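# Push utility cart into yellow bay keeping tubes upright

## Task

Get the utility cart parked in the yellow-taped bay so that each of its four wheels sits fully inside the tape and none rests on the tape itself; its three tubes must remain upright in the top tray, the robot must not tip over or end up leaning, and the cart must stay in place on its own at the end, not held there by the robot.

## Robot and tools

Robot: a Hello Robot Stretch 4, one arm only. It has an omni-wheel base, a lift on a mast, an arm that telescopes forward, a wrist with yaw, pitch and roll, and a two-finger gripper. It stands about 1.6 m tall and the base rim lies within 0.23 m of the base origin. Objects may occasionally be nudged by an outside push.

Frames: the base frame sits on the floor under the base centre, x forward, y left, z up. hand_pose (point between the fingers, 0.015 m behind the tips) is reported in this frame and may be slightly wrong. The odometry frame is the base frame as it was at scene start; base_odometry counts wheel turns only, so slip shows up as travel. Heading runs -3.142 to 3.142, positive left.

execute_actions: arguments are actions (a list holding one action, or empty to just fetch state and images) and cameras (list of head_camera, head_left_camera, head_right_camera, wrist_camera or all; omitted or null means all, [] means none). One action may contain base, joints or both, plus optional pace and contact_limits; alternatively it contains only end_of_arm.
- base: exactly one relative move from where the base last measured itself: translate_m (metres, forward positive, -2 to 2), strafe_m (metres, sideways, left positive, -2 to 2) or rotate_rad (radians, counter-clockwise seen from above positive, -3.2 to 3.2). These are offsets, not positions.
- joints: absolute targets by name. lift_m 0 to 1.2 m; arm_m 0 to 0.55 m extension; wrist_yaw_rad -1.134 to 4.276 (0 points forward, positive turns left, 3.14 folded back, above 3.4 the arm may obstruct); wrist_pitch_rad -1.117 to 4.259 (0 level, 1.57 pointing down); wrist_roll_rad -1.117 to 4.259 (0 puts the fingers level, positive rolls clockwise viewed from behind); gripper_m 0 to 0.08 m finger gap. Done tolerances: lift and arm ±0.004, yaw and roll ±0.02, pitch ±0.05, gripper ±0.002. Targets beyond range are clipped and the result reports it; unknown keys or other bad values reject the whole call.
- pace: slow, default, fast or max. Base speeds are 0.1/0.3/0.4/0.6 m/s and turn rates 1/2/3/4 rad/s; when the lift is above 0.2 m they are reduced, down to 0.3 m/s and 1 rad/s at 1.2 m.
- contact_limits: only arm_m, from 0 (lightest) to 0.75; 0.5 if omitted. This sets how hard the arm may push before a contact stop.
- end_of_arm: "enable_torque" brings back any wrist or gripper motor that shut off.
All motions in an action begin together. An action lasts at most 15 s. Anything you leave out may still be driving toward an earlier target without being reported. Once a result reports a stop, remaining calls in that reply are skipped.

wait(seconds 0 to 10) lets the scene run and returns state and images. zoom_image(camera, region [x0,y0,x1,y1] in pixels, at most 504x504) enlarges part of a camera's latest image. read_manual gives only licence texts. finished_scene(scene) closes the scene for good and reports success; call it only once the cart sits still and correctly placed.

Results: base_status and joint_status show how each motion ended: done (base done only means the wheels turned fully), off_target (rested short and may keep pushing), contact_stop_at_<key> (blocked; that part goes slack), limit_stop_at_<name> (built-in limit, e.g. tilt above 6 degrees makes lift, arm and wheels slack and unresponsive, own_body for self-collision), time_out, torque_fault (wrist or gripper motor went limp; send enable_torque). on_its_own lists what you did not command; there, held at gives a joint's held target. lidar_m: 12 distances in 30-degree sectors starting straight ahead and going counter-clockwise (4th left, 7th behind, 10th right); "-" means nothing seen or closer than 0.25 m; it sees from about 0.15 m high up to robot height. wrist_depth_mm: a 7x7 grid of depths, 100 to 2000 mm. base_tilt in degrees (forward/right positive, with a fixed bias up to 1.5). turned_by_wheels vs turned_by_imu differing by over 0.1 rad indicates slip or a collision. motor_effort gives percent of max, with the peak in brackets; wheel positive means turning right.

Cameras: head_camera looks ahead and down from the mast top (turn the base to look around); head_left_camera and head_right_camera are steeper fisheyes that also show base and arm; wrist_camera looks along the fingers. Calibration: head_camera 420x560, fisheyes 420x672, wrist_camera 616x392; poses carry small errors.

Approach: start by unfolding with lift_m 0.4 and wrist_yaw_rad 0. Locate the cart and the bay, then push the cart with the base or a low, gentle arm or gripper at a modest pace so the tubes stay upright. Keep contact limits low, avoid hard shoves, high-gripper pulling or turning with loads on an extended arm, and watch tilt. Before finishing, back away so the cart stands on its own with every wheel clear of the tape.

Each tool is called after "Call:" by a JSON object that holds its "name" and its "arguments".

## Session

I'll start by looking at the current state.

Call:
{"name": "execute_actions", "arguments": {"actions": []}}

Scene clock: 0.00 s.
base_odometry: x=+0.000 y=+0.000 heading=+0.000 (m, m, rad; odometry frame)
turned_by_wheels: +0.000 (rad since the last result)
turned_by_imu: +0.000 (rad since the last result)
base_tilt: forward=+0.4 right=+0.2 (deg)
lidar_m: 1.07 1.87 1.76 2.05 0.66 0.57 0.58 0.79 1.69 1.73 1.14 0.77
base_status: not commanded
joint_positions: lift_m=+0.156 arm_m=-0.001 wrist_yaw_rad=+3.082 wrist_pitch_rad=+0.012 wrist_roll_rad=-0.003 gripper_m=+0.040
joint_status: not commanded
motor_effort: lift_m=+19 arm_m=+0 wrist_yaw_rad=+0 wrist_pitch_rad=-8 wrist_roll_rad=+0 gripper_m=+2 wheel_0=+1 wheel_1=+0 wheel_2=+0 (%)
hand_pose: x=-0.0370 y=+0.0999 z=+0.3319 quat_wxyz=(+0.030, -0.006, -0.001, +1.000) (m; base frame)
wrist_depth_mm: - 138 831 759 715 699 691 / - 133 904 1060 976 917 866 / - 135 213 1576 1464 1397 1078 / 134 139 1708 1576 1499 1397 1078 / 1808 1808 1708 1618 1464 1397 917 / 1098 1138 155 1229 1118 1205 904 / 798 - 121 842 - - 768
pictures: head_camera, head_left_camera, head_right_camera, wrist_camera
Images, in order (width x height): head_camera 420x560, head_left_camera 420x672, head_right_camera 420x672, wrist_camera 616x392.

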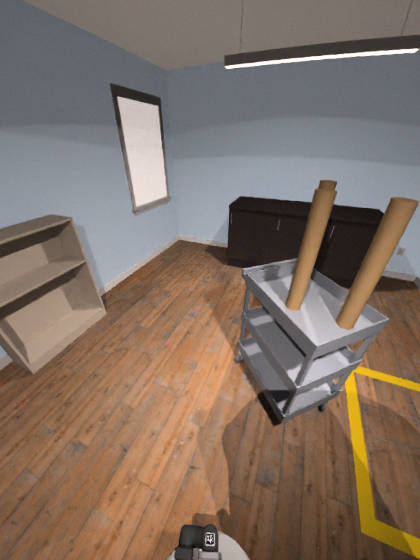

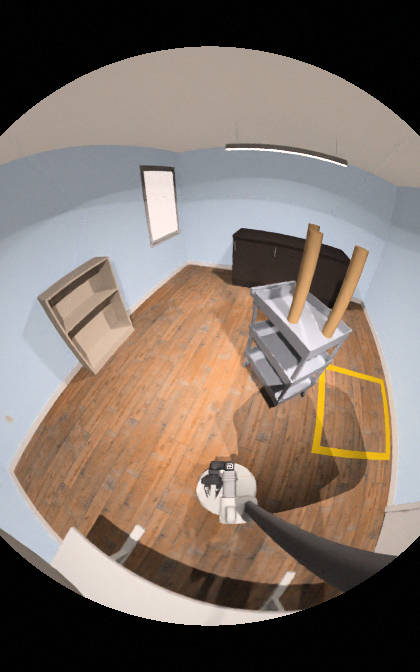

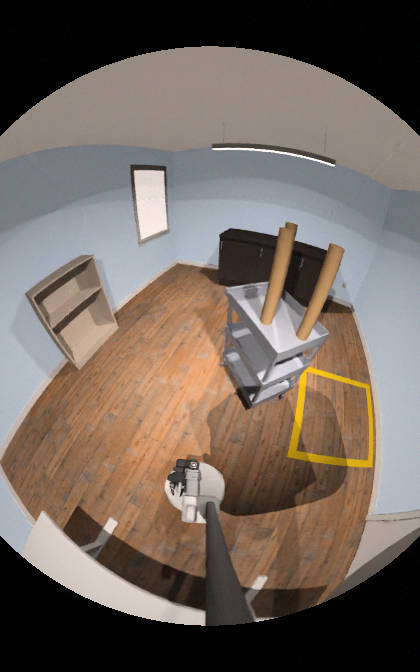

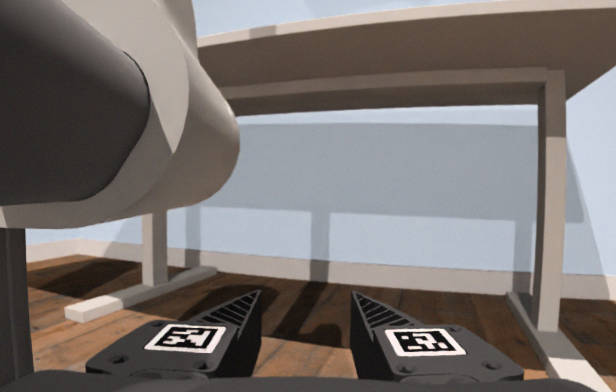

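Call:
{"name": "zoom_image", "arguments": {"camera": "head_camera", "region": [200, 160, 420, 560]}}

Call:
{"name": "zoom_image", "arguments": {"camera": "head_right_camera", "region": [200, 200, 420, 500]}}

Region (200, 160, 420, 560) of head_camera's 420x560 image, scaled by 1.260, with more detail than that image has; it fills the left 277 columns of this view, and the rest is white.

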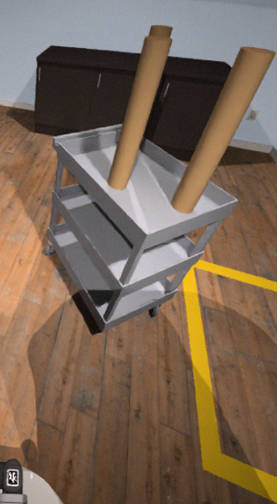

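Region (200, 200, 420, 500) of head_right_camera's 420x672 image, scaled by 1.680, with more detail than that image has; it fills the left 370 columns of this view, and the rest is white.

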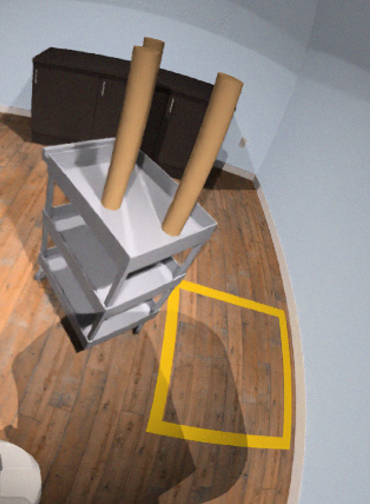

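Call:
{"name": "zoom_image", "arguments": {"camera": "head_right_camera", "region": [270, 350, 390, 480]}}

Call:
{"name": "zoom_image", "arguments": {"camera": "head_right_camera", "region": [210, 270, 340, 420]}}

Region (270, 350, 390, 480) of head_right_camera's 420x672 image, scaled by 3.877, with more detail than that image has; it fills the left 465 columns of this view, and the rest is white.

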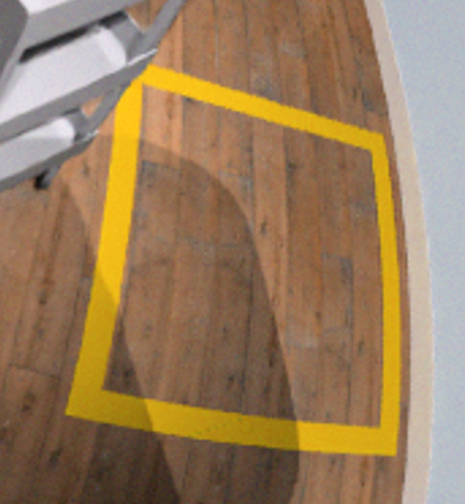

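Region (210, 270, 340, 420) of head_right_camera's 420x672 image, scaled by 3.360, with more detail than that image has; it fills the left 437 columns of this view, and the rest is white.

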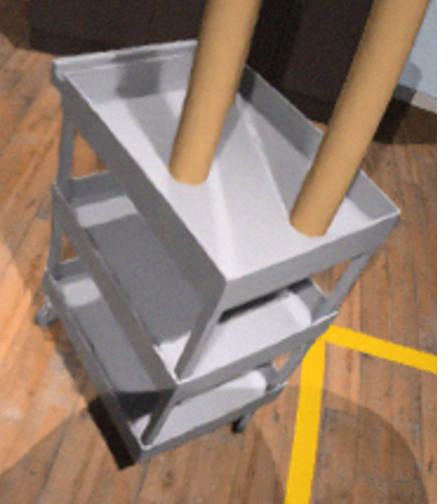

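Call:
{"name": "zoom_image", "arguments": {"camera": "head_camera", "region": [225, 250, 405, 435]}}

Call:
{"name": "zoom_image", "arguments": {"camera": "head_left_camera", "region": [230, 270, 370, 420]}}

Region (225, 250, 405, 435) of head_camera's 420x560 image, scaled by 2.724, with more detail than that image has; it fills the left 490 columns of this view, and the rest is white.

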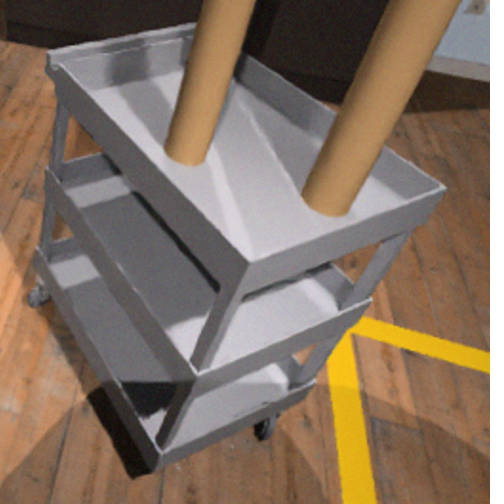

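Region (230, 270, 370, 420) of head_left_camera's 420x672 image, scaled by 3.360, with more detail than that image has; it fills the left 470 columns of this view, and the rest is white.

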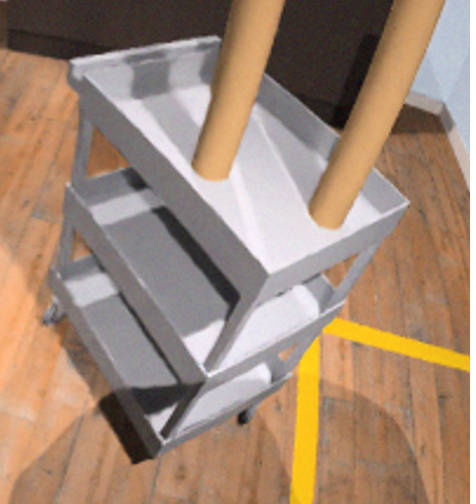

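Call:
{"name": "zoom_image", "arguments": {"camera": "head_camera", "region": [230, 340, 350, 435]}}

Call:
{"name": "zoom_image", "arguments": {"camera": "head_camera", "region": [230, 235, 400, 365]}}

Region (230, 340, 350, 435) of head_camera's 420x560 image, scaled by 4.200, with more detail than that image has; it fills the top 399 rows of this view, and the rest is white.

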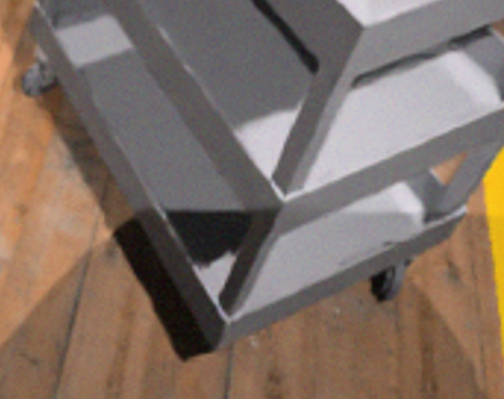

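Region (230, 235, 400, 365) of head_camera's 420x560 image, scaled by 2.965, with more detail than that image has; it fills the top 385 rows of this view, and the rest is white.

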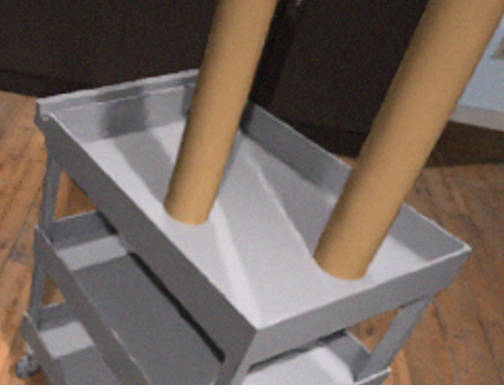

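Call:
{"name": "zoom_image", "arguments": {"camera": "head_camera", "region": [225, 335, 275, 375]}}

Call:
{"name": "zoom_image", "arguments": {"camera": "head_camera", "region": [295, 380, 345, 420]}}

Region (225, 335, 275, 375) of head_camera's 420x560 image, scaled by 10.080, with more detail than that image has; it fills the top 403 rows of this view, and the rest is white.

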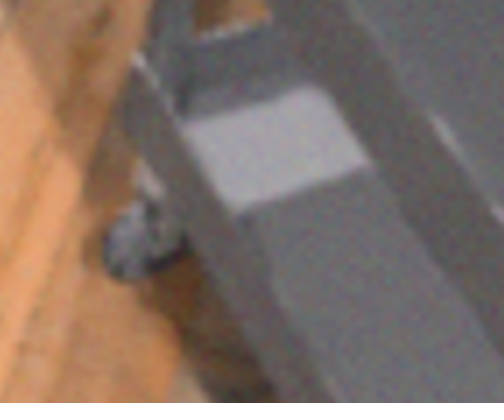

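Region (295, 380, 345, 420) of head_camera's 420x560 image, scaled by 10.080, with more detail than that image has; it fills the top 403 rows of this view, and the rest is white.

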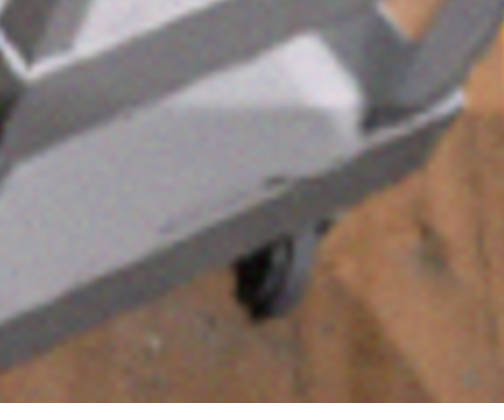

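Call:
{"name": "zoom_image", "arguments": {"camera": "head_right_camera", "region": [200, 420, 420, 630]}}

Region (200, 420, 420, 630) of head_right_camera's 420x672 image, scaled by 2.291, with more detail than that image has; it fills the top 481 rows of this view, and the rest is white.

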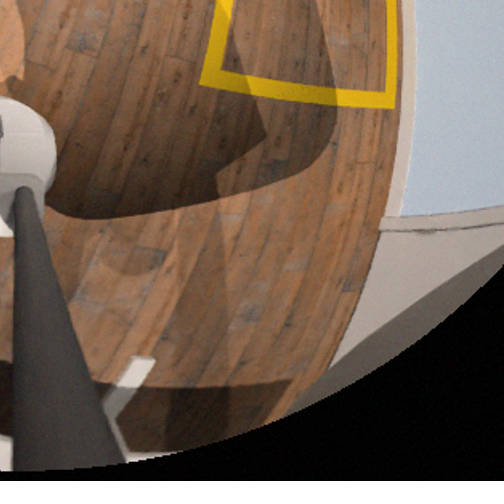

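Call:
{"name": "execute_actions", "arguments": {"actions": [{"base": {"strafe_m": -0.11}, "joints": {"lift_m": 0.4, "wrist_yaw_rad": 0, "wrist_pitch_rad": 0, "wrist_roll_rad": 0, "gripper_m": 0.08}}], "cameras": []}}

Call:
{"name": "execute_actions", "arguments": {"actions": [{"base": {"rotate_rad": -0.352}, "pace": "slow"}]}}

Scene clock: 13.73 s.
base_odometry: x=+0.000 y=-0.110 heading=+0.000 (m, m, rad; odometry frame)
turned_by_wheels: +0.000 (rad since the last result)
turned_by_imu: -0.002 (rad since the last result)
base_tilt: forward=+0.3 right=+0.1 (deg)
lidar_m: 0.93 2.02 1.84 2.14 0.70 0.65 0.64 0.84 1.58 1.61 1.96 0.72
base_status: done
joint_positions: lift_m=+0.400 arm_m=-0.001 wrist_yaw_rad=+0.000 wrist_pitch_rad=+0.003 wrist_roll_rad=+0.000 gripper_m=+0.080
joint_status: all done
motor_effort: lift_m=+23(24) arm_m=+0(0) wrist_yaw_rad=-1(3) wrist_pitch_rad=-8(9) wrist_roll_rad=+1(4) gripper_m=+3(7) wheel_0=+4(11) wheel_1=-2(11) wheel_2=+0(3) (%)
hand_pose: x=+0.3828 y=-0.0873 z=+0.5773 quat_wxyz=(+1.000, +0.000, +0.001, +0.000) (m; base frame)
wrist_depth_mm: - - - - - 445 452 / - - - - 627 473 466 / - - - - 1078 842 - / - - - - - - - / - - - - 707 517 788 / 1921 1863 1808 1983 569 433 473 / - - 1255 1255 946 - -
pictures: none
No camera images: the call's "cameras" was empty. Leave "cameras" out to get every camera's image.

Scene clock: 15.20 s.
base_odometry: x=+0.000 y=-0.110 heading=-0.351 (m, m, rad; odometry frame)
turned_by_wheels: -0.351 (rad since the last result)
turned_by_imu: -0.347 (rad since the last result)
base_tilt: forward=+0.3 right=+0.2 (deg)
lidar_m: 0.71 1.21 1.87 1.84 0.87 0.63 0.62 0.66 1.00 1.56 1.66 0.86
base_status: done
joint_positions: lift_m=+0.400 arm_m=-0.001 wrist_yaw_rad=+0.000 wrist_pitch_rad=+0.003 wrist_roll_rad=+0.000 gripper_m=+0.080
joint_status: not commanded
motor_effort: lift_m=+23(23) arm_m=+0(0) wrist_yaw_rad=-1(1) wrist_pitch_rad=-8(8) wrist_roll_rad=+1(1) gripper_m=+3(2) wheel_0=+5(8) wheel_1=+6(9) wheel_2=+4(8) (%)
hand_pose: x=+0.3828 y=-0.0874 z=+0.5773 quat_wxyz=(+1.000, +0.000, +0.001, +0.000) (m; base frame)
wrist_depth_mm: - - - 535 - - - / - - 661 535 634 - - / - - - 904 - - - / - - - - - - - / - - 732 535 699 - - / 1863 1397 1098 544 603 1921 1921 / - - 946 1008 931 - -
pictures: head_camera, head_left_camera, head_right_camera, wrist_camera
camera_calibration (this result's frames):
wrist_camera: T_world_to_cam=[[-0.0109427, -0.999939, -0.00112554, -0.0834051], [-0.0327679, 0.00148359, -0.999462, 0.644175], [0.999403, -0.0108999, -0.0327821, -0.214078], [0, 0, 0, 1]] pos_world=[0.234146, -0.0866891, 0.636716]
Images, in order (width x height): head_camera 420x560, head_left_camera 420x672, head_right_camera 420x672, wrist_camera 616x392.

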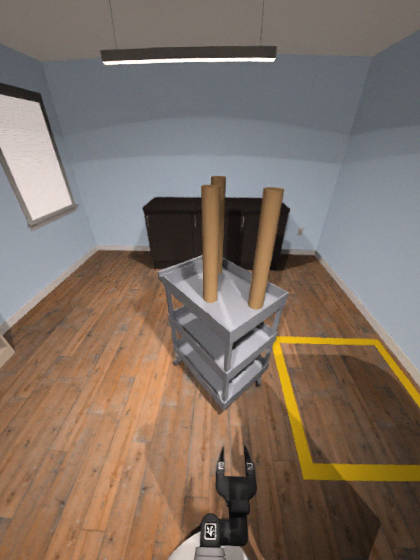

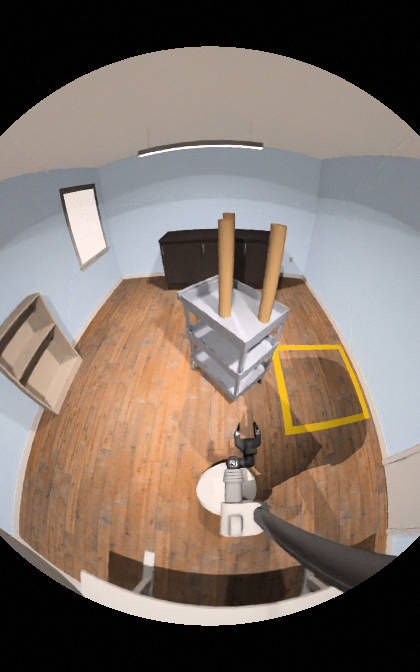

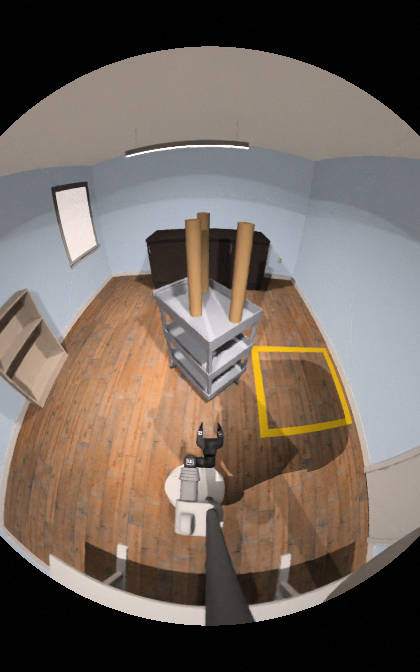

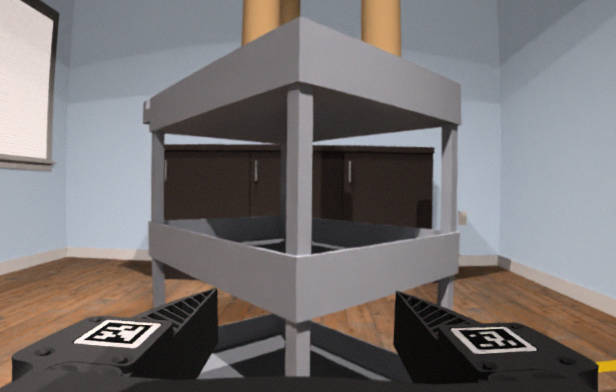

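Call:
{"name": "execute_actions", "arguments": {"actions": [{"base": {"translate_m": 0.2}, "joints": {"lift_m": 0.15, "arm_m": 0.1}}]}}

Scene clock: 19.30 s.
base_odometry: x=+0.188 y=-0.178 heading=-0.350 (m, m, rad; odometry frame)
turned_by_wheels: +0.001 (rad since the last result)
turned_by_imu: -0.002 (rad since the last result)
base_tilt: forward=+0.3 right=+0.1 (deg)
lidar_m: 0.52 0.89 1.88 1.82 2.20 0.85 0.80 0.88 1.67 1.60 1.70 0.64
base_status: done
joint_positions: lift_m=+0.150 arm_m=+0.098 wrist_yaw_rad=+0.000 wrist_pitch_rad=+0.003 wrist_roll_rad=+0.000 gripper_m=+0.080
joint_status: all done
motor_effort: lift_m=+14(20) arm_m=+9(11) wrist_yaw_rad=-1(1) wrist_pitch_rad=-7(8) wrist_roll_rad=+1(2) gripper_m=+3(4) wheel_0=+4(9) wheel_1=+4(9) wheel_2=-1(13) (%)
hand_pose: x=+0.4821 y=-0.0874 z=+0.3280 quat_wxyz=(+1.000, +0.000, +0.001, +0.000) (m; base frame)
wrist_depth_mm: - 647 243 204 257 379 - / - 402 272 213 274 357 - / - 554 554 214 530 492 - / - - - 214 - - - / - - - 216 - - 1921 / 1138 549 603 216 621 539 1138 / - - 334 218 452 - -
pictures: head_camera, head_left_camera, head_right_camera, wrist_camera
camera_calibration (this result's frames):
wrist_camera: T_world_to_cam=[[-0.011022, -0.999939, -0.00116353, -0.0825653], [-0.0325947, 0.00152227, -0.999467, 0.398229], [0.999408, -0.0109782, -0.0326095, -0.32154], [0, 0, 0, 1]] pos_world=[0.33342, -0.0866963, 0.387436]
Images, in order (width x height): head_camera 420x560, head_left_camera 420x672, head_right_camera 420x672, wrist_camera 616x392.

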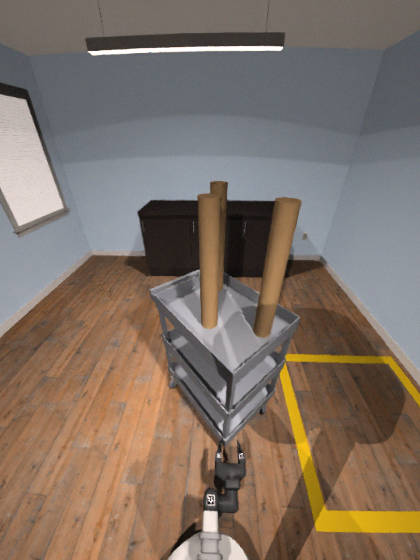

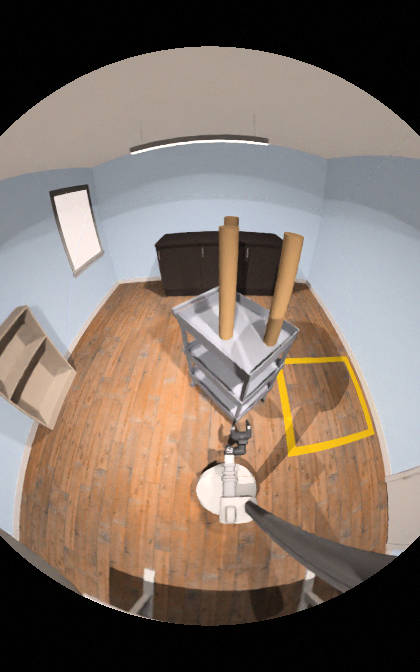

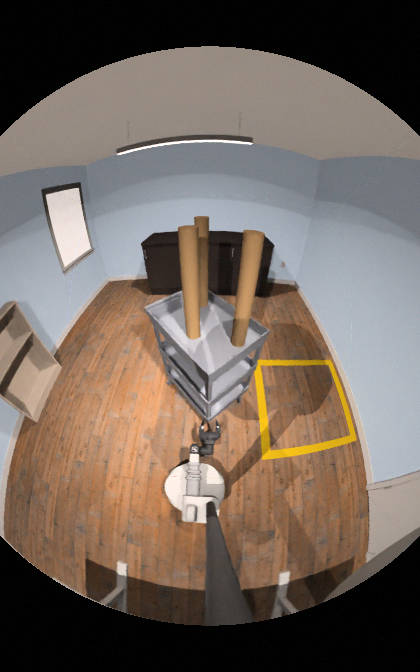

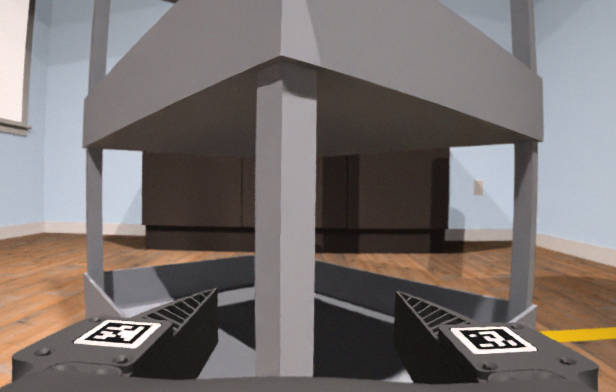

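Call:
{"name": "execute_actions", "arguments": {"actions": [{"base": {"translate_m": 0.108}, "joints": {"wrist_yaw_rad": 0.05}, "pace": "slow"}], "cameras": ["head_camera", "wrist_camera"]}}

Scene clock: 22.23 s.
base_odometry: x=+0.289 y=-0.215 heading=-0.350 (m, m, rad; odometry frame)
turned_by_wheels: +0.000 (rad since the last result)
turned_by_imu: -0.001 (rad since the last result)
base_tilt: forward=+0.3 right=+0.2 (deg)
lidar_m: 0.40 0.73 1.85 1.78 2.18 0.96 0.93 1.00 1.62 1.59 1.70 0.47
base_status: done
joint_positions: lift_m=+0.150 arm_m=+0.098 wrist_yaw_rad=+0.050 wrist_pitch_rad=+0.003 wrist_roll_rad=+0.000 gripper_m=+0.080
joint_status: all done
motor_effort: lift_m=+14(14) arm_m=+9(8) wrist_yaw_rad=+1(0) wrist_pitch_rad=-7(7) wrist_roll_rad=+1(1) gripper_m=+3(4) wheel_0=+5(9) wheel_1=+5(6) wheel_2=-4(9) (%)
hand_pose: x=+0.4861 y=-0.0767 z=+0.3280 quat_wxyz=(+1.000, +0.000, +0.001, +0.025) (m; base frame)
wrist_depth_mm: - 195 157 - 160 160 - / - 259 234 102 243 233 236 / - 549 442 102 530 512 - / - - - 103 - - - / 1756 - 1863 103 - - - / 1042 585 146 104 609 544 1138 / - - 131 103 452 - -
pictures: head_camera, wrist_camera
camera_calibration (this result's frames):
wrist_camera: T_world_to_cam=[[0.0385299, -0.999257, -0.00116359, -0.0959135], [-0.0326301, -0.0000943363, -0.999467, 0.398239], [0.998725, 0.0385473, -0.0326095, -0.321358], [0, 0, 0, 1]] pos_world=[0.337638, -0.0834172, 0.387436]
Images, in order (width x height): head_camera 420x560, wrist_camera 616x392.

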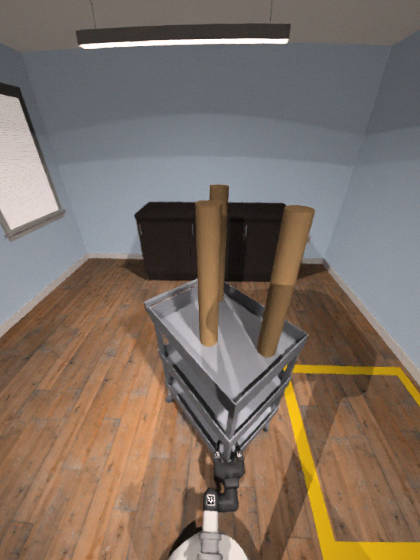

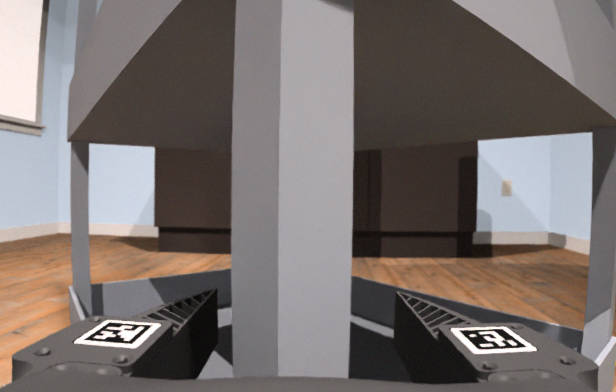

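Call:
{"name": "execute_actions", "arguments": {"actions": [{"joints": {"gripper_m": 0.02}}], "cameras": ["head_camera", "wrist_camera"]}}

Scene clock: 23.80 s.
base_odometry: x=+0.289 y=-0.215 heading=-0.350 (m, m, rad; odometry frame)
turned_by_wheels: +0.000 (rad since the last result)
turned_by_imu: +0.000 (rad since the last result)
base_tilt: forward=+0.3 right=+0.2 (deg)
lidar_m: 0.41 0.73 1.86 1.80 2.23 0.96 0.93 0.99 1.66 1.61 1.67 0.46
base_status: not commanded
joint_positions: lift_m=+0.150 arm_m=+0.099 wrist_yaw_rad=+0.054 wrist_pitch_rad=+0.003 wrist_roll_rad=+0.001 gripper_m=+0.033
joint_status: gripper_m off_target (ended at +0.033, target +0.020)
on_its_own: gripper_m is held at +0.028, not at your +0.020, by its contact guard: the fingers met something
motor_effort: lift_m=+14(14) arm_m=+8(9) wrist_yaw_rad=-11(12) wrist_pitch_rad=-7(7) wrist_roll_rad=-4(5) gripper_m=-36(37) wheel_0=+5(5) wheel_1=+5(5) wheel_2=-2(4) (%)
hand_pose: x=+0.4865 y=-0.0759 z=+0.3280 quat_wxyz=(+1.000, +0.000, +0.001, +0.027) (m; base frame)
wrist_depth_mm: - 211 156 - 155 160 - / - 273 245 - 238 234 237 / - 539 549 - 517 517 - / - - - - - - - / 1808 - - - - - - / 1042 609 640 101 569 549 1138 / 759 - - - - 466 430
pictures: head_camera, wrist_camera
camera_calibration (this result's frames):
wrist_camera: T_world_to_cam=[[0.0425407, -0.999092, -0.00230943, -0.0966207], [-0.0325984, 0.000922278, -0.999468, 0.398333], [0.998563, 0.0425934, -0.0325296, -0.321417], [0, 0, 0, 1]] pos_world=[0.33805, -0.0832101, 0.387442]
Images, in order (width x height): head_camera 420x560, wrist_camera 616x392.

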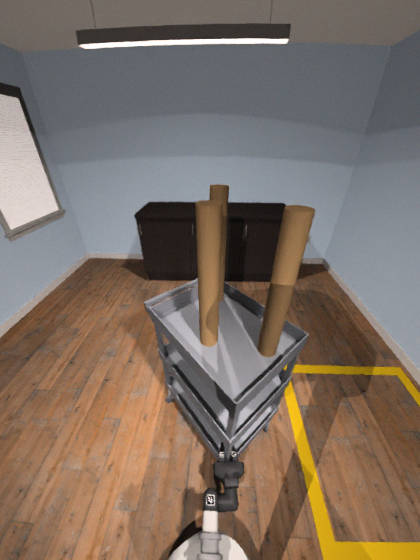

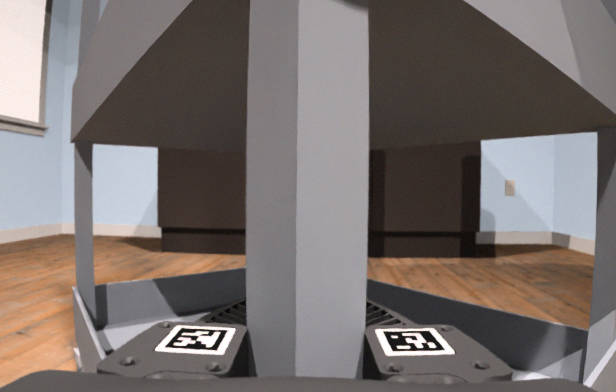

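Call:
{"name": "execute_actions", "arguments": {"actions": [{"base": {"strafe_m": -0.3}, "pace": "slow"}]}}

Scene clock: 28.27 s.
base_odometry: x=+0.187 y=-0.497 heading=-0.349 (m, m, rad; odometry frame)
turned_by_wheels: +0.001 (rad since the last result)
turned_by_imu: +0.003 (rad since the last result)
base_tilt: forward=+0.2 right=+0.2 (deg)
lidar_m: 0.39 0.56 2.18 2.11 1.33 0.98 0.91 0.98 1.33 1.30 1.35 0.56
base_status: done
joint_positions: lift_m=+0.150 arm_m=+0.099 wrist_yaw_rad=+0.057 wrist_pitch_rad=+0.002 wrist_roll_rad=+0.000 gripper_m=+0.032
joint_status: not commanded
on_its_own: gripper_m is held at +0.028, not at your +0.020, by its contact guard: the fingers met something; wrist_yaw_rad is at rest, and its effort (-20) is outside its rest range (-13 to +13)
motor_effort: lift_m=+14(14) arm_m=+7(8) wrist_yaw_rad=-20(34) wrist_pitch_rad=-6(7) wrist_roll_rad=+1(4) gripper_m=-30(35) wheel_0=+7(15) wheel_1=-3(7) wheel_2=+3(2) (%)
hand_pose: x=+0.4870 y=-0.0752 z=+0.3280 quat_wxyz=(+1.000, +0.000, +0.001, +0.028) (m; base frame)
wrist_depth_mm: 163 162 162 - 156 325 - / 236 241 246 - 237 315 - / 525 544 442 - 512 - - / - - - - - - - / - - 759 - 1983 1921 1983 / 564 640 131 - 512 991 1138 / 477 - - - - 831 820
pictures: head_camera, head_left_camera, head_right_camera, wrist_camera
camera_calibration (this result's frames):
wrist_camera: T_world_to_cam=[[0.0457398, -0.998952, -0.00137351, -0.0978031], [-0.0325272, -0.000115127, -0.999471, 0.39824], [0.998424, 0.0457603, -0.0324984, -0.321669], [0, 0, 0, 1]] pos_world=[0.338589, -0.0829351, 0.387442]
Images, in order (width x height): head_camera 420x560, head_left_camera 420x672, head_right_camera 420x672, wrist_camera 616x392.

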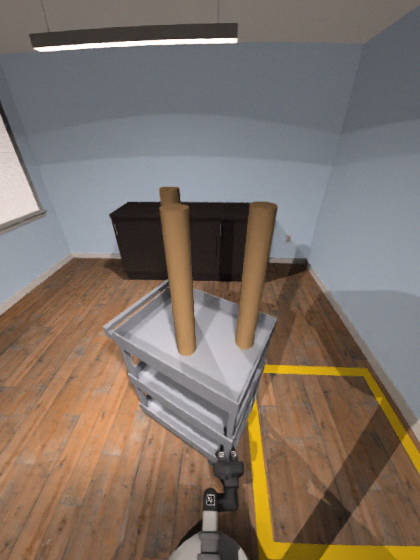

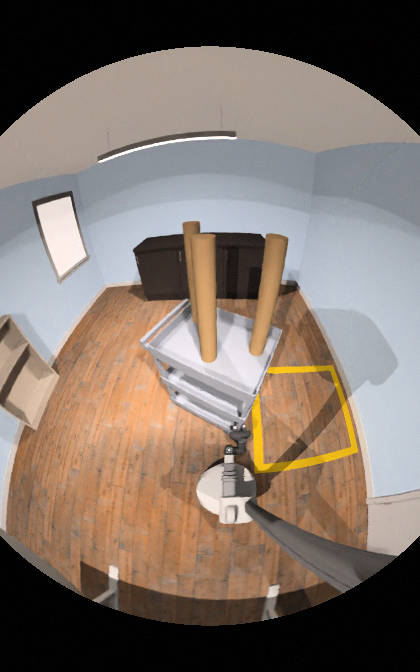

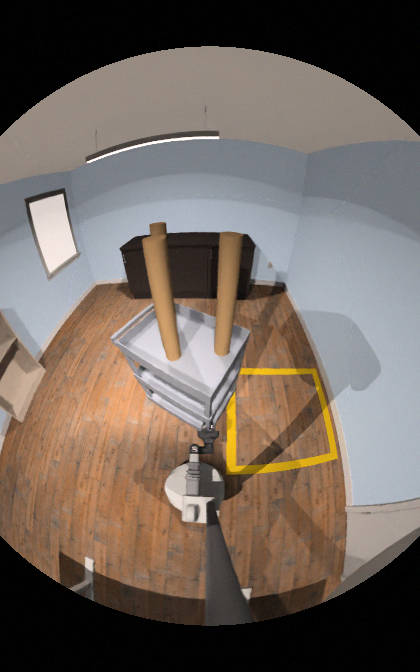

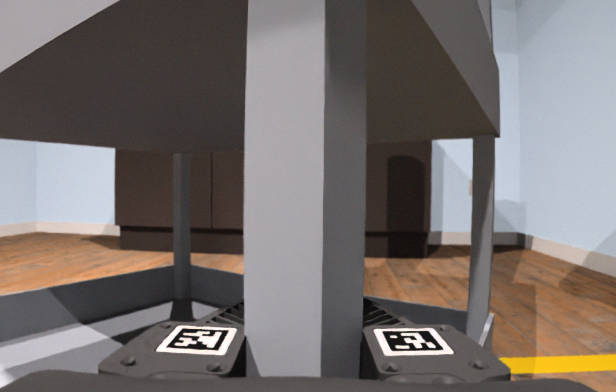

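Call:
{"name": "zoom_image", "arguments": {"camera": "head_camera", "region": [90, 260, 300, 470]}}

Region (90, 260, 300, 470) of head_camera's 420x560 image, scaled by 2.400, with more detail than that image has.

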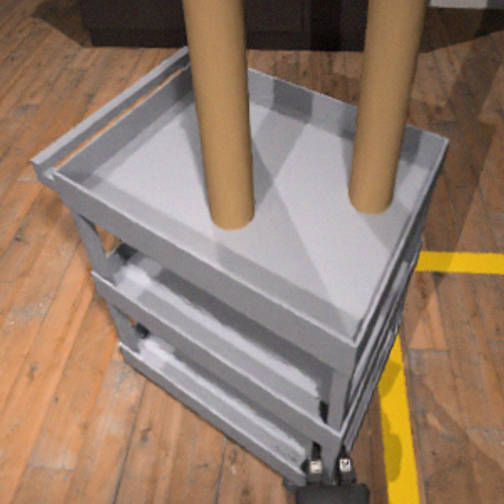

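Call:
{"name": "execute_actions", "arguments": {"actions": [{"base": {"strafe_m": -0.5}, "pace": "slow"}]}}

Scene clock: 35.67 s.
base_odometry: x=+0.016 y=-0.967 heading=-0.349 (m, m, rad; odometry frame)
turned_by_wheels: +0.000 (rad since the last result)
turned_by_imu: +0.002 (rad since the last result)
base_tilt: forward=+0.3 right=+0.2 (deg)
lidar_m: 0.37 0.40 0.60 2.60 1.37 1.00 0.98 1.13 0.82 0.79 0.87 1.20
base_status: done
joint_positions: lift_m=+0.150 arm_m=+0.099 wrist_yaw_rad=+0.052 wrist_pitch_rad=+0.002 wrist_roll_rad=+0.000 gripper_m=+0.028
joint_status: not commanded
on_its_own: gripper_m is held at +0.028, not at your +0.020, by its contact guard: the fingers met something
motor_effort: lift_m=+14(14) arm_m=+7(6) wrist_yaw_rad=-7(24) wrist_pitch_rad=-7(7) wrist_roll_rad=+0(0) gripper_m=-2(30) wheel_0=+7(12) wheel_1=-4(10) wheel_2=+1(0) (%)
hand_pose: x=+0.4867 y=-0.0762 z=+0.3281 quat_wxyz=(+1.000, +0.000, +0.001, +0.026) (m; base frame)
wrist_depth_mm: 160 162 162 - - 1983 1255 / 235 241 246 - - 1983 1255 / 525 539 544 - - 1983 1281 / - - - - - 1983 1255 / - - - - - 1808 1255 / 564 554 549 - 1182 1182 1118 / 477 492 - - - 831 809
pictures: head_camera, head_left_camera, head_right_camera, wrist_camera
camera_calibration (this result's frames):
wrist_camera: T_world_to_cam=[[0.0412334, -0.999149, -0.00133738, -0.0965995], [-0.0323822, 0.0000014488, -0.999476, 0.398199], [0.998625, 0.0412551, -0.0323546, -0.321772], [0, 0, 0, 1]] pos_world=[0.338207, -0.0832431, 0.387451]
Images, in order (width x height): head_camera 420x560, head_left_camera 420x672, head_right_camera 420x672, wrist_camera 616x392.

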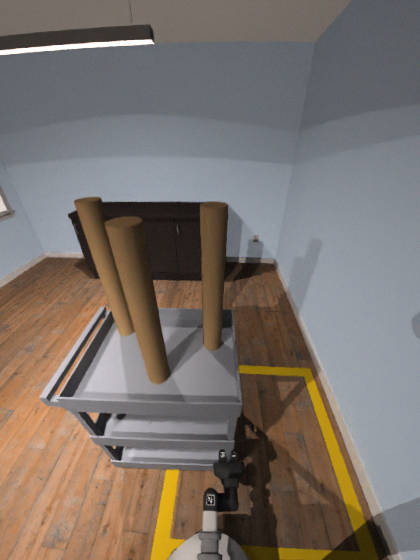

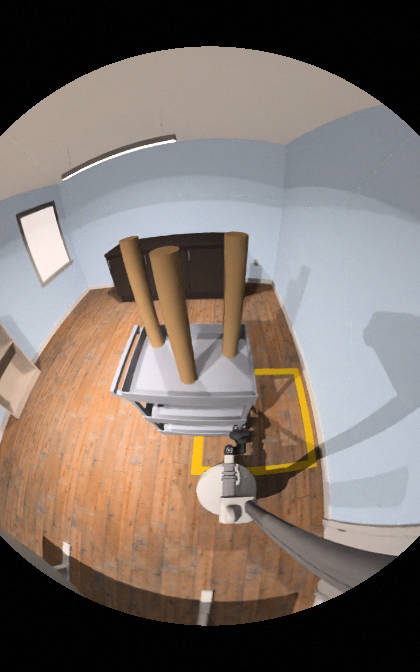

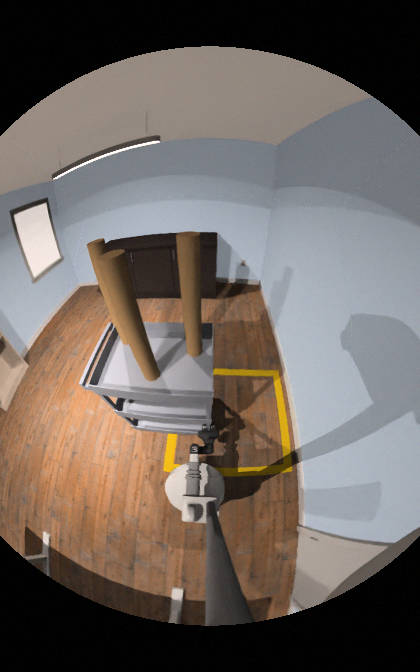

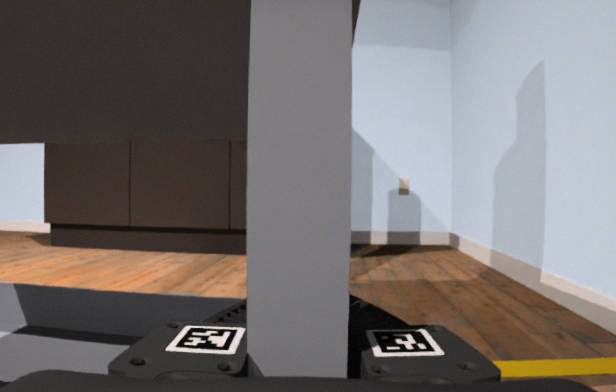

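Call:
{"name": "zoom_image", "arguments": {"camera": "head_camera", "region": [30, 290, 340, 560]}}

Region (30, 290, 340, 560) of head_camera's 420x560 image, scaled by 1.626, with more detail than that image has; it fills the top 439 rows of this view, and the rest is white.

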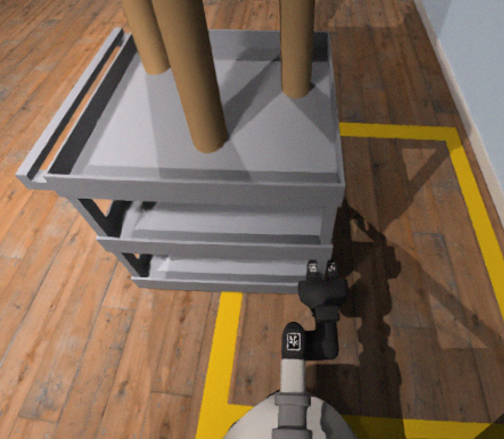

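Call:
{"name": "zoom_image", "arguments": {"camera": "head_right_camera", "region": [150, 350, 320, 500]}}

Region (150, 350, 320, 500) of head_right_camera's 420x672 image, scaled by 2.965, with more detail than that image has; it fills the top 445 rows of this view, and the rest is white.

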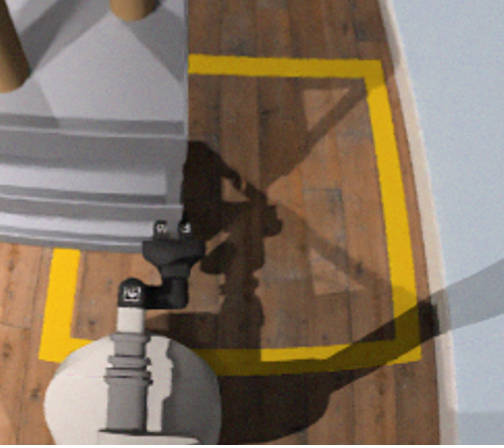

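Call:
{"name": "execute_actions", "arguments": {"actions": [{"joints": {"gripper_m": 0.036}}], "cameras": []}}

Call:
{"name": "execute_actions", "arguments": {"actions": [{"joints": {"gripper_m": 0.015}}], "cameras": ["wrist_camera"]}}

Scene clock: 37.50 s.
base_odometry: x=+0.016 y=-0.967 heading=-0.349 (m, m, rad; odometry frame)
turned_by_wheels: +0.000 (rad since the last result)
turned_by_imu: -0.001 (rad since the last result)
base_tilt: forward=+0.3 right=+0.2 (deg)
lidar_m: 0.37 0.40 0.58 2.60 1.30 1.00 0.96 1.14 0.85 0.79 0.86 1.21
base_status: not commanded
joint_positions: lift_m=+0.150 arm_m=+0.099 wrist_yaw_rad=+0.050 wrist_pitch_rad=+0.002 wrist_roll_rad=+0.000 gripper_m=+0.036
joint_status: all done
motor_effort: lift_m=+14(14) arm_m=+7(6) wrist_yaw_rad=-1(7) wrist_pitch_rad=-7(7) wrist_roll_rad=+1(1) gripper_m=+4(2) wheel_0=+6(7) wheel_1=-4(4) wheel_2=+1(1) (%)
hand_pose: x=+0.4865 y=-0.0766 z=+0.3281 quat_wxyz=(+1.000, +0.000, +0.001, +0.025) (m; base frame)
wrist_depth_mm: 160 163 162 - - 1863 1229 / 236 242 247 - - 1921 1255 / 530 544 - - - 1921 1255 / - - - - - 1921 1281 / - - - - - 1756 1255 / 559 559 549 - 1078 1160 1118 / 477 - - - - 831 809
pictures: none
No camera images: the call's "cameras" was empty. Leave "cameras" out to get every camera's image.

Scene clock: 38.33 s.
base_odometry: x=+0.016 y=-0.967 heading=-0.349 (m, m, rad; odometry frame)
turned_by_wheels: +0.000 (rad since the last result)
turned_by_imu: +0.000 (rad since the last result)
base_tilt: forward=+0.3 right=+0.2 (deg)
lidar_m: 0.40 0.42 0.58 2.59 1.33 1.02 0.96 1.14 0.86 0.78 0.88 1.22
base_status: not commanded
joint_positions: lift_m=+0.150 arm_m=+0.099 wrist_yaw_rad=+0.051 wrist_pitch_rad=+0.003 wrist_roll_rad=+0.001 gripper_m=+0.025
joint_status: gripper_m off_target (ended at +0.025, target +0.015)
on_its_own: gripper_m is held at +0.020, not at your +0.015, by its contact guard: the fingers met something
motor_effort: lift_m=+14(14) arm_m=+6(6) wrist_yaw_rad=-4(11) wrist_pitch_rad=-8(8) wrist_roll_rad=-2(3) gripper_m=-35(35) wheel_0=+6(6) wheel_1=-4(4) wheel_2=+1(1) (%)
hand_pose: x=+0.4866 y=-0.0764 z=+0.3279 quat_wxyz=(+1.000, +0.001, +0.001, +0.026) (m; base frame)
wrist_depth_mm: 160 162 162 - - 1983 1229 / 235 241 246 - - 1983 1255 / 525 539 - - - 1983 1281 / - - - - - 1983 1281 / - - - - - 1756 1255 / 559 559 554 - 1205 1160 1098 / 480 496 - - - 820 809
pictures: wrist_camera
camera_calibration (this result's frames):
wrist_camera: T_world_to_cam=[[0.0402829, -0.999185, -0.00255512, -0.0959427], [-0.0330104, 0.00122497, -0.999454, 0.398469], [0.998643, 0.0403453, -0.0329342, -0.321583], [0, 0, 0, 1]] pos_world=[0.338165, -0.0833783, 0.387415]
Images, in order (width x height): wrist_camera 616x392.

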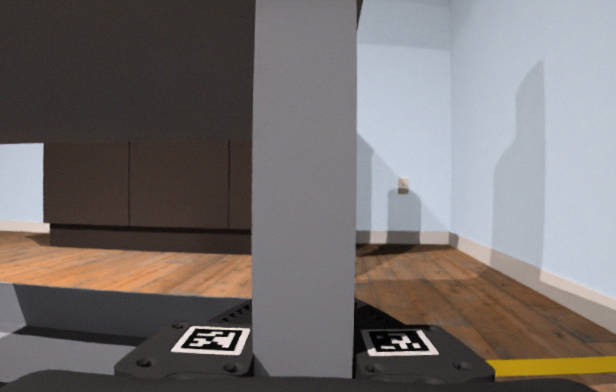

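Call:
{"name": "execute_actions", "arguments": {"actions": [{"base": {"strafe_m": -0.48}, "joints": {"gripper_m": 0.025}, "pace": "slow"}]}}

Scene clock: 46.47 s.
base_odometry: x=-0.148 y=-1.418 heading=-0.348 (m, m, rad; odometry frame)
turned_by_wheels: +0.001 (rad since the last result)
turned_by_imu: +0.002 (rad since the last result)
base_tilt: forward=+0.3 right=+0.2 (deg)
lidar_m: 0.34 0.32 0.33 0.47 1.35 1.09 1.17 0.47 0.34 0.32 0.33 0.49
base_status: done
joint_positions: lift_m=+0.150 arm_m=+0.099 wrist_yaw_rad=+0.058 wrist_pitch_rad=+0.002 wrist_roll_rad=+0.000 gripper_m=+0.031
joint_status: gripper_m off_target (ended at +0.031, target +0.025)
on_its_own: wrist_yaw_rad is at rest, and its effort (-24) is outside its rest range (-13 to +13)
motor_effort: lift_m=+14(14) arm_m=+6(7) wrist_yaw_rad=-24(27) wrist_pitch_rad=-6(9) wrist_roll_rad=+1(4) gripper_m=-41(40) wheel_0=+9(13) wheel_1=-2(8) wheel_2=+0(4) (%)
hand_pose: x=+0.4871 y=-0.0749 z=+0.3281 quat_wxyz=(+1.000, +0.000, +0.001, +0.029) (m; base frame)
wrist_depth_mm: 160 162 156 - 1756 759 496 / 236 240 244 - 1808 768 504 / - - - - 1756 778 496 / - - - - 1808 778 492 / - - 1921 - 1708 768 488 / 1118 488 455 - 1098 750 500 / 445 - - - - 603 488
pictures: head_camera, head_left_camera, head_right_camera, wrist_camera
camera_calibration (this result's frames):
wrist_camera: T_world_to_cam=[[0.0470486, -0.998892, -0.00135345, -0.0981628], [-0.0321755, -0.000161245, -0.999482, 0.398147], [0.998374, 0.0470678, -0.0321474, -0.321774], [0, 0, 0, 1]] pos_world=[0.33868, -0.0828446, 0.387464]
Images, in order (width x height): head_camera 420x560, head_left_camera 420x672, head_right_camera 420x672, wrist_camera 616x392.

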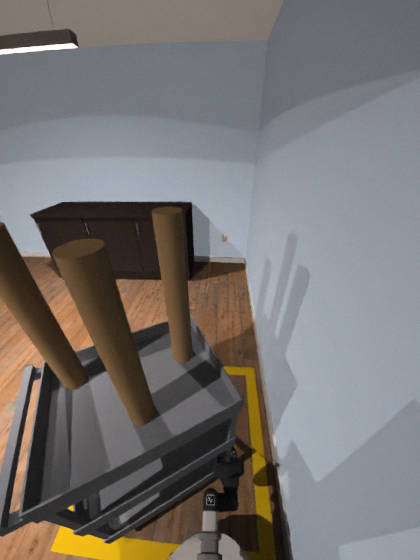

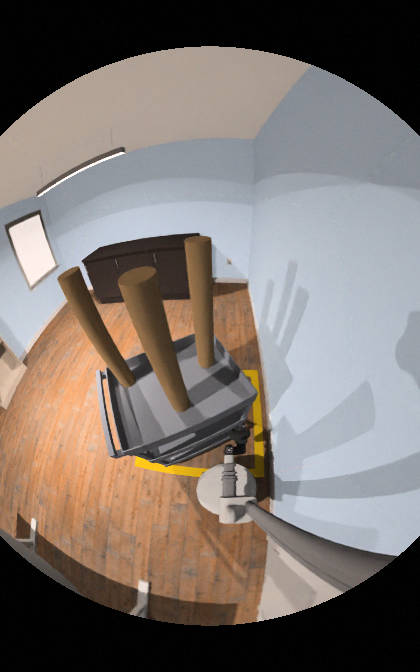

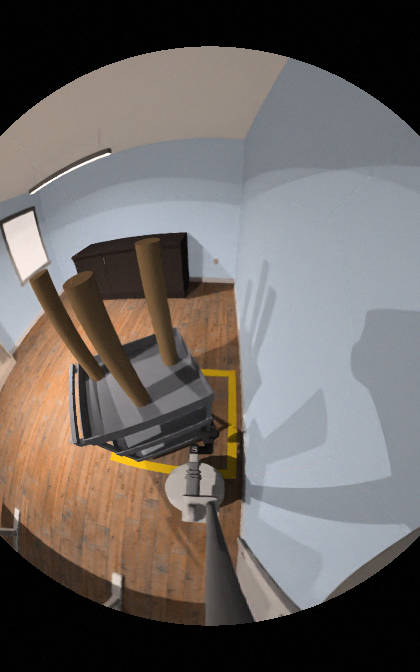

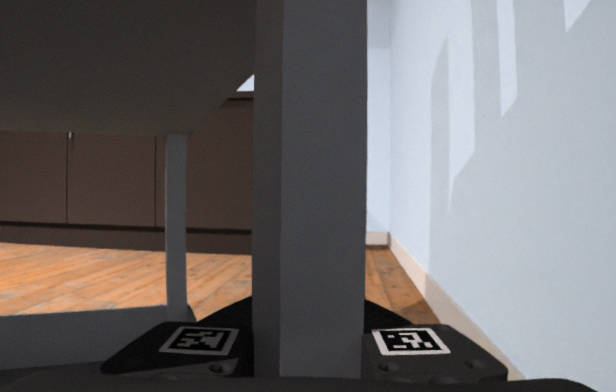

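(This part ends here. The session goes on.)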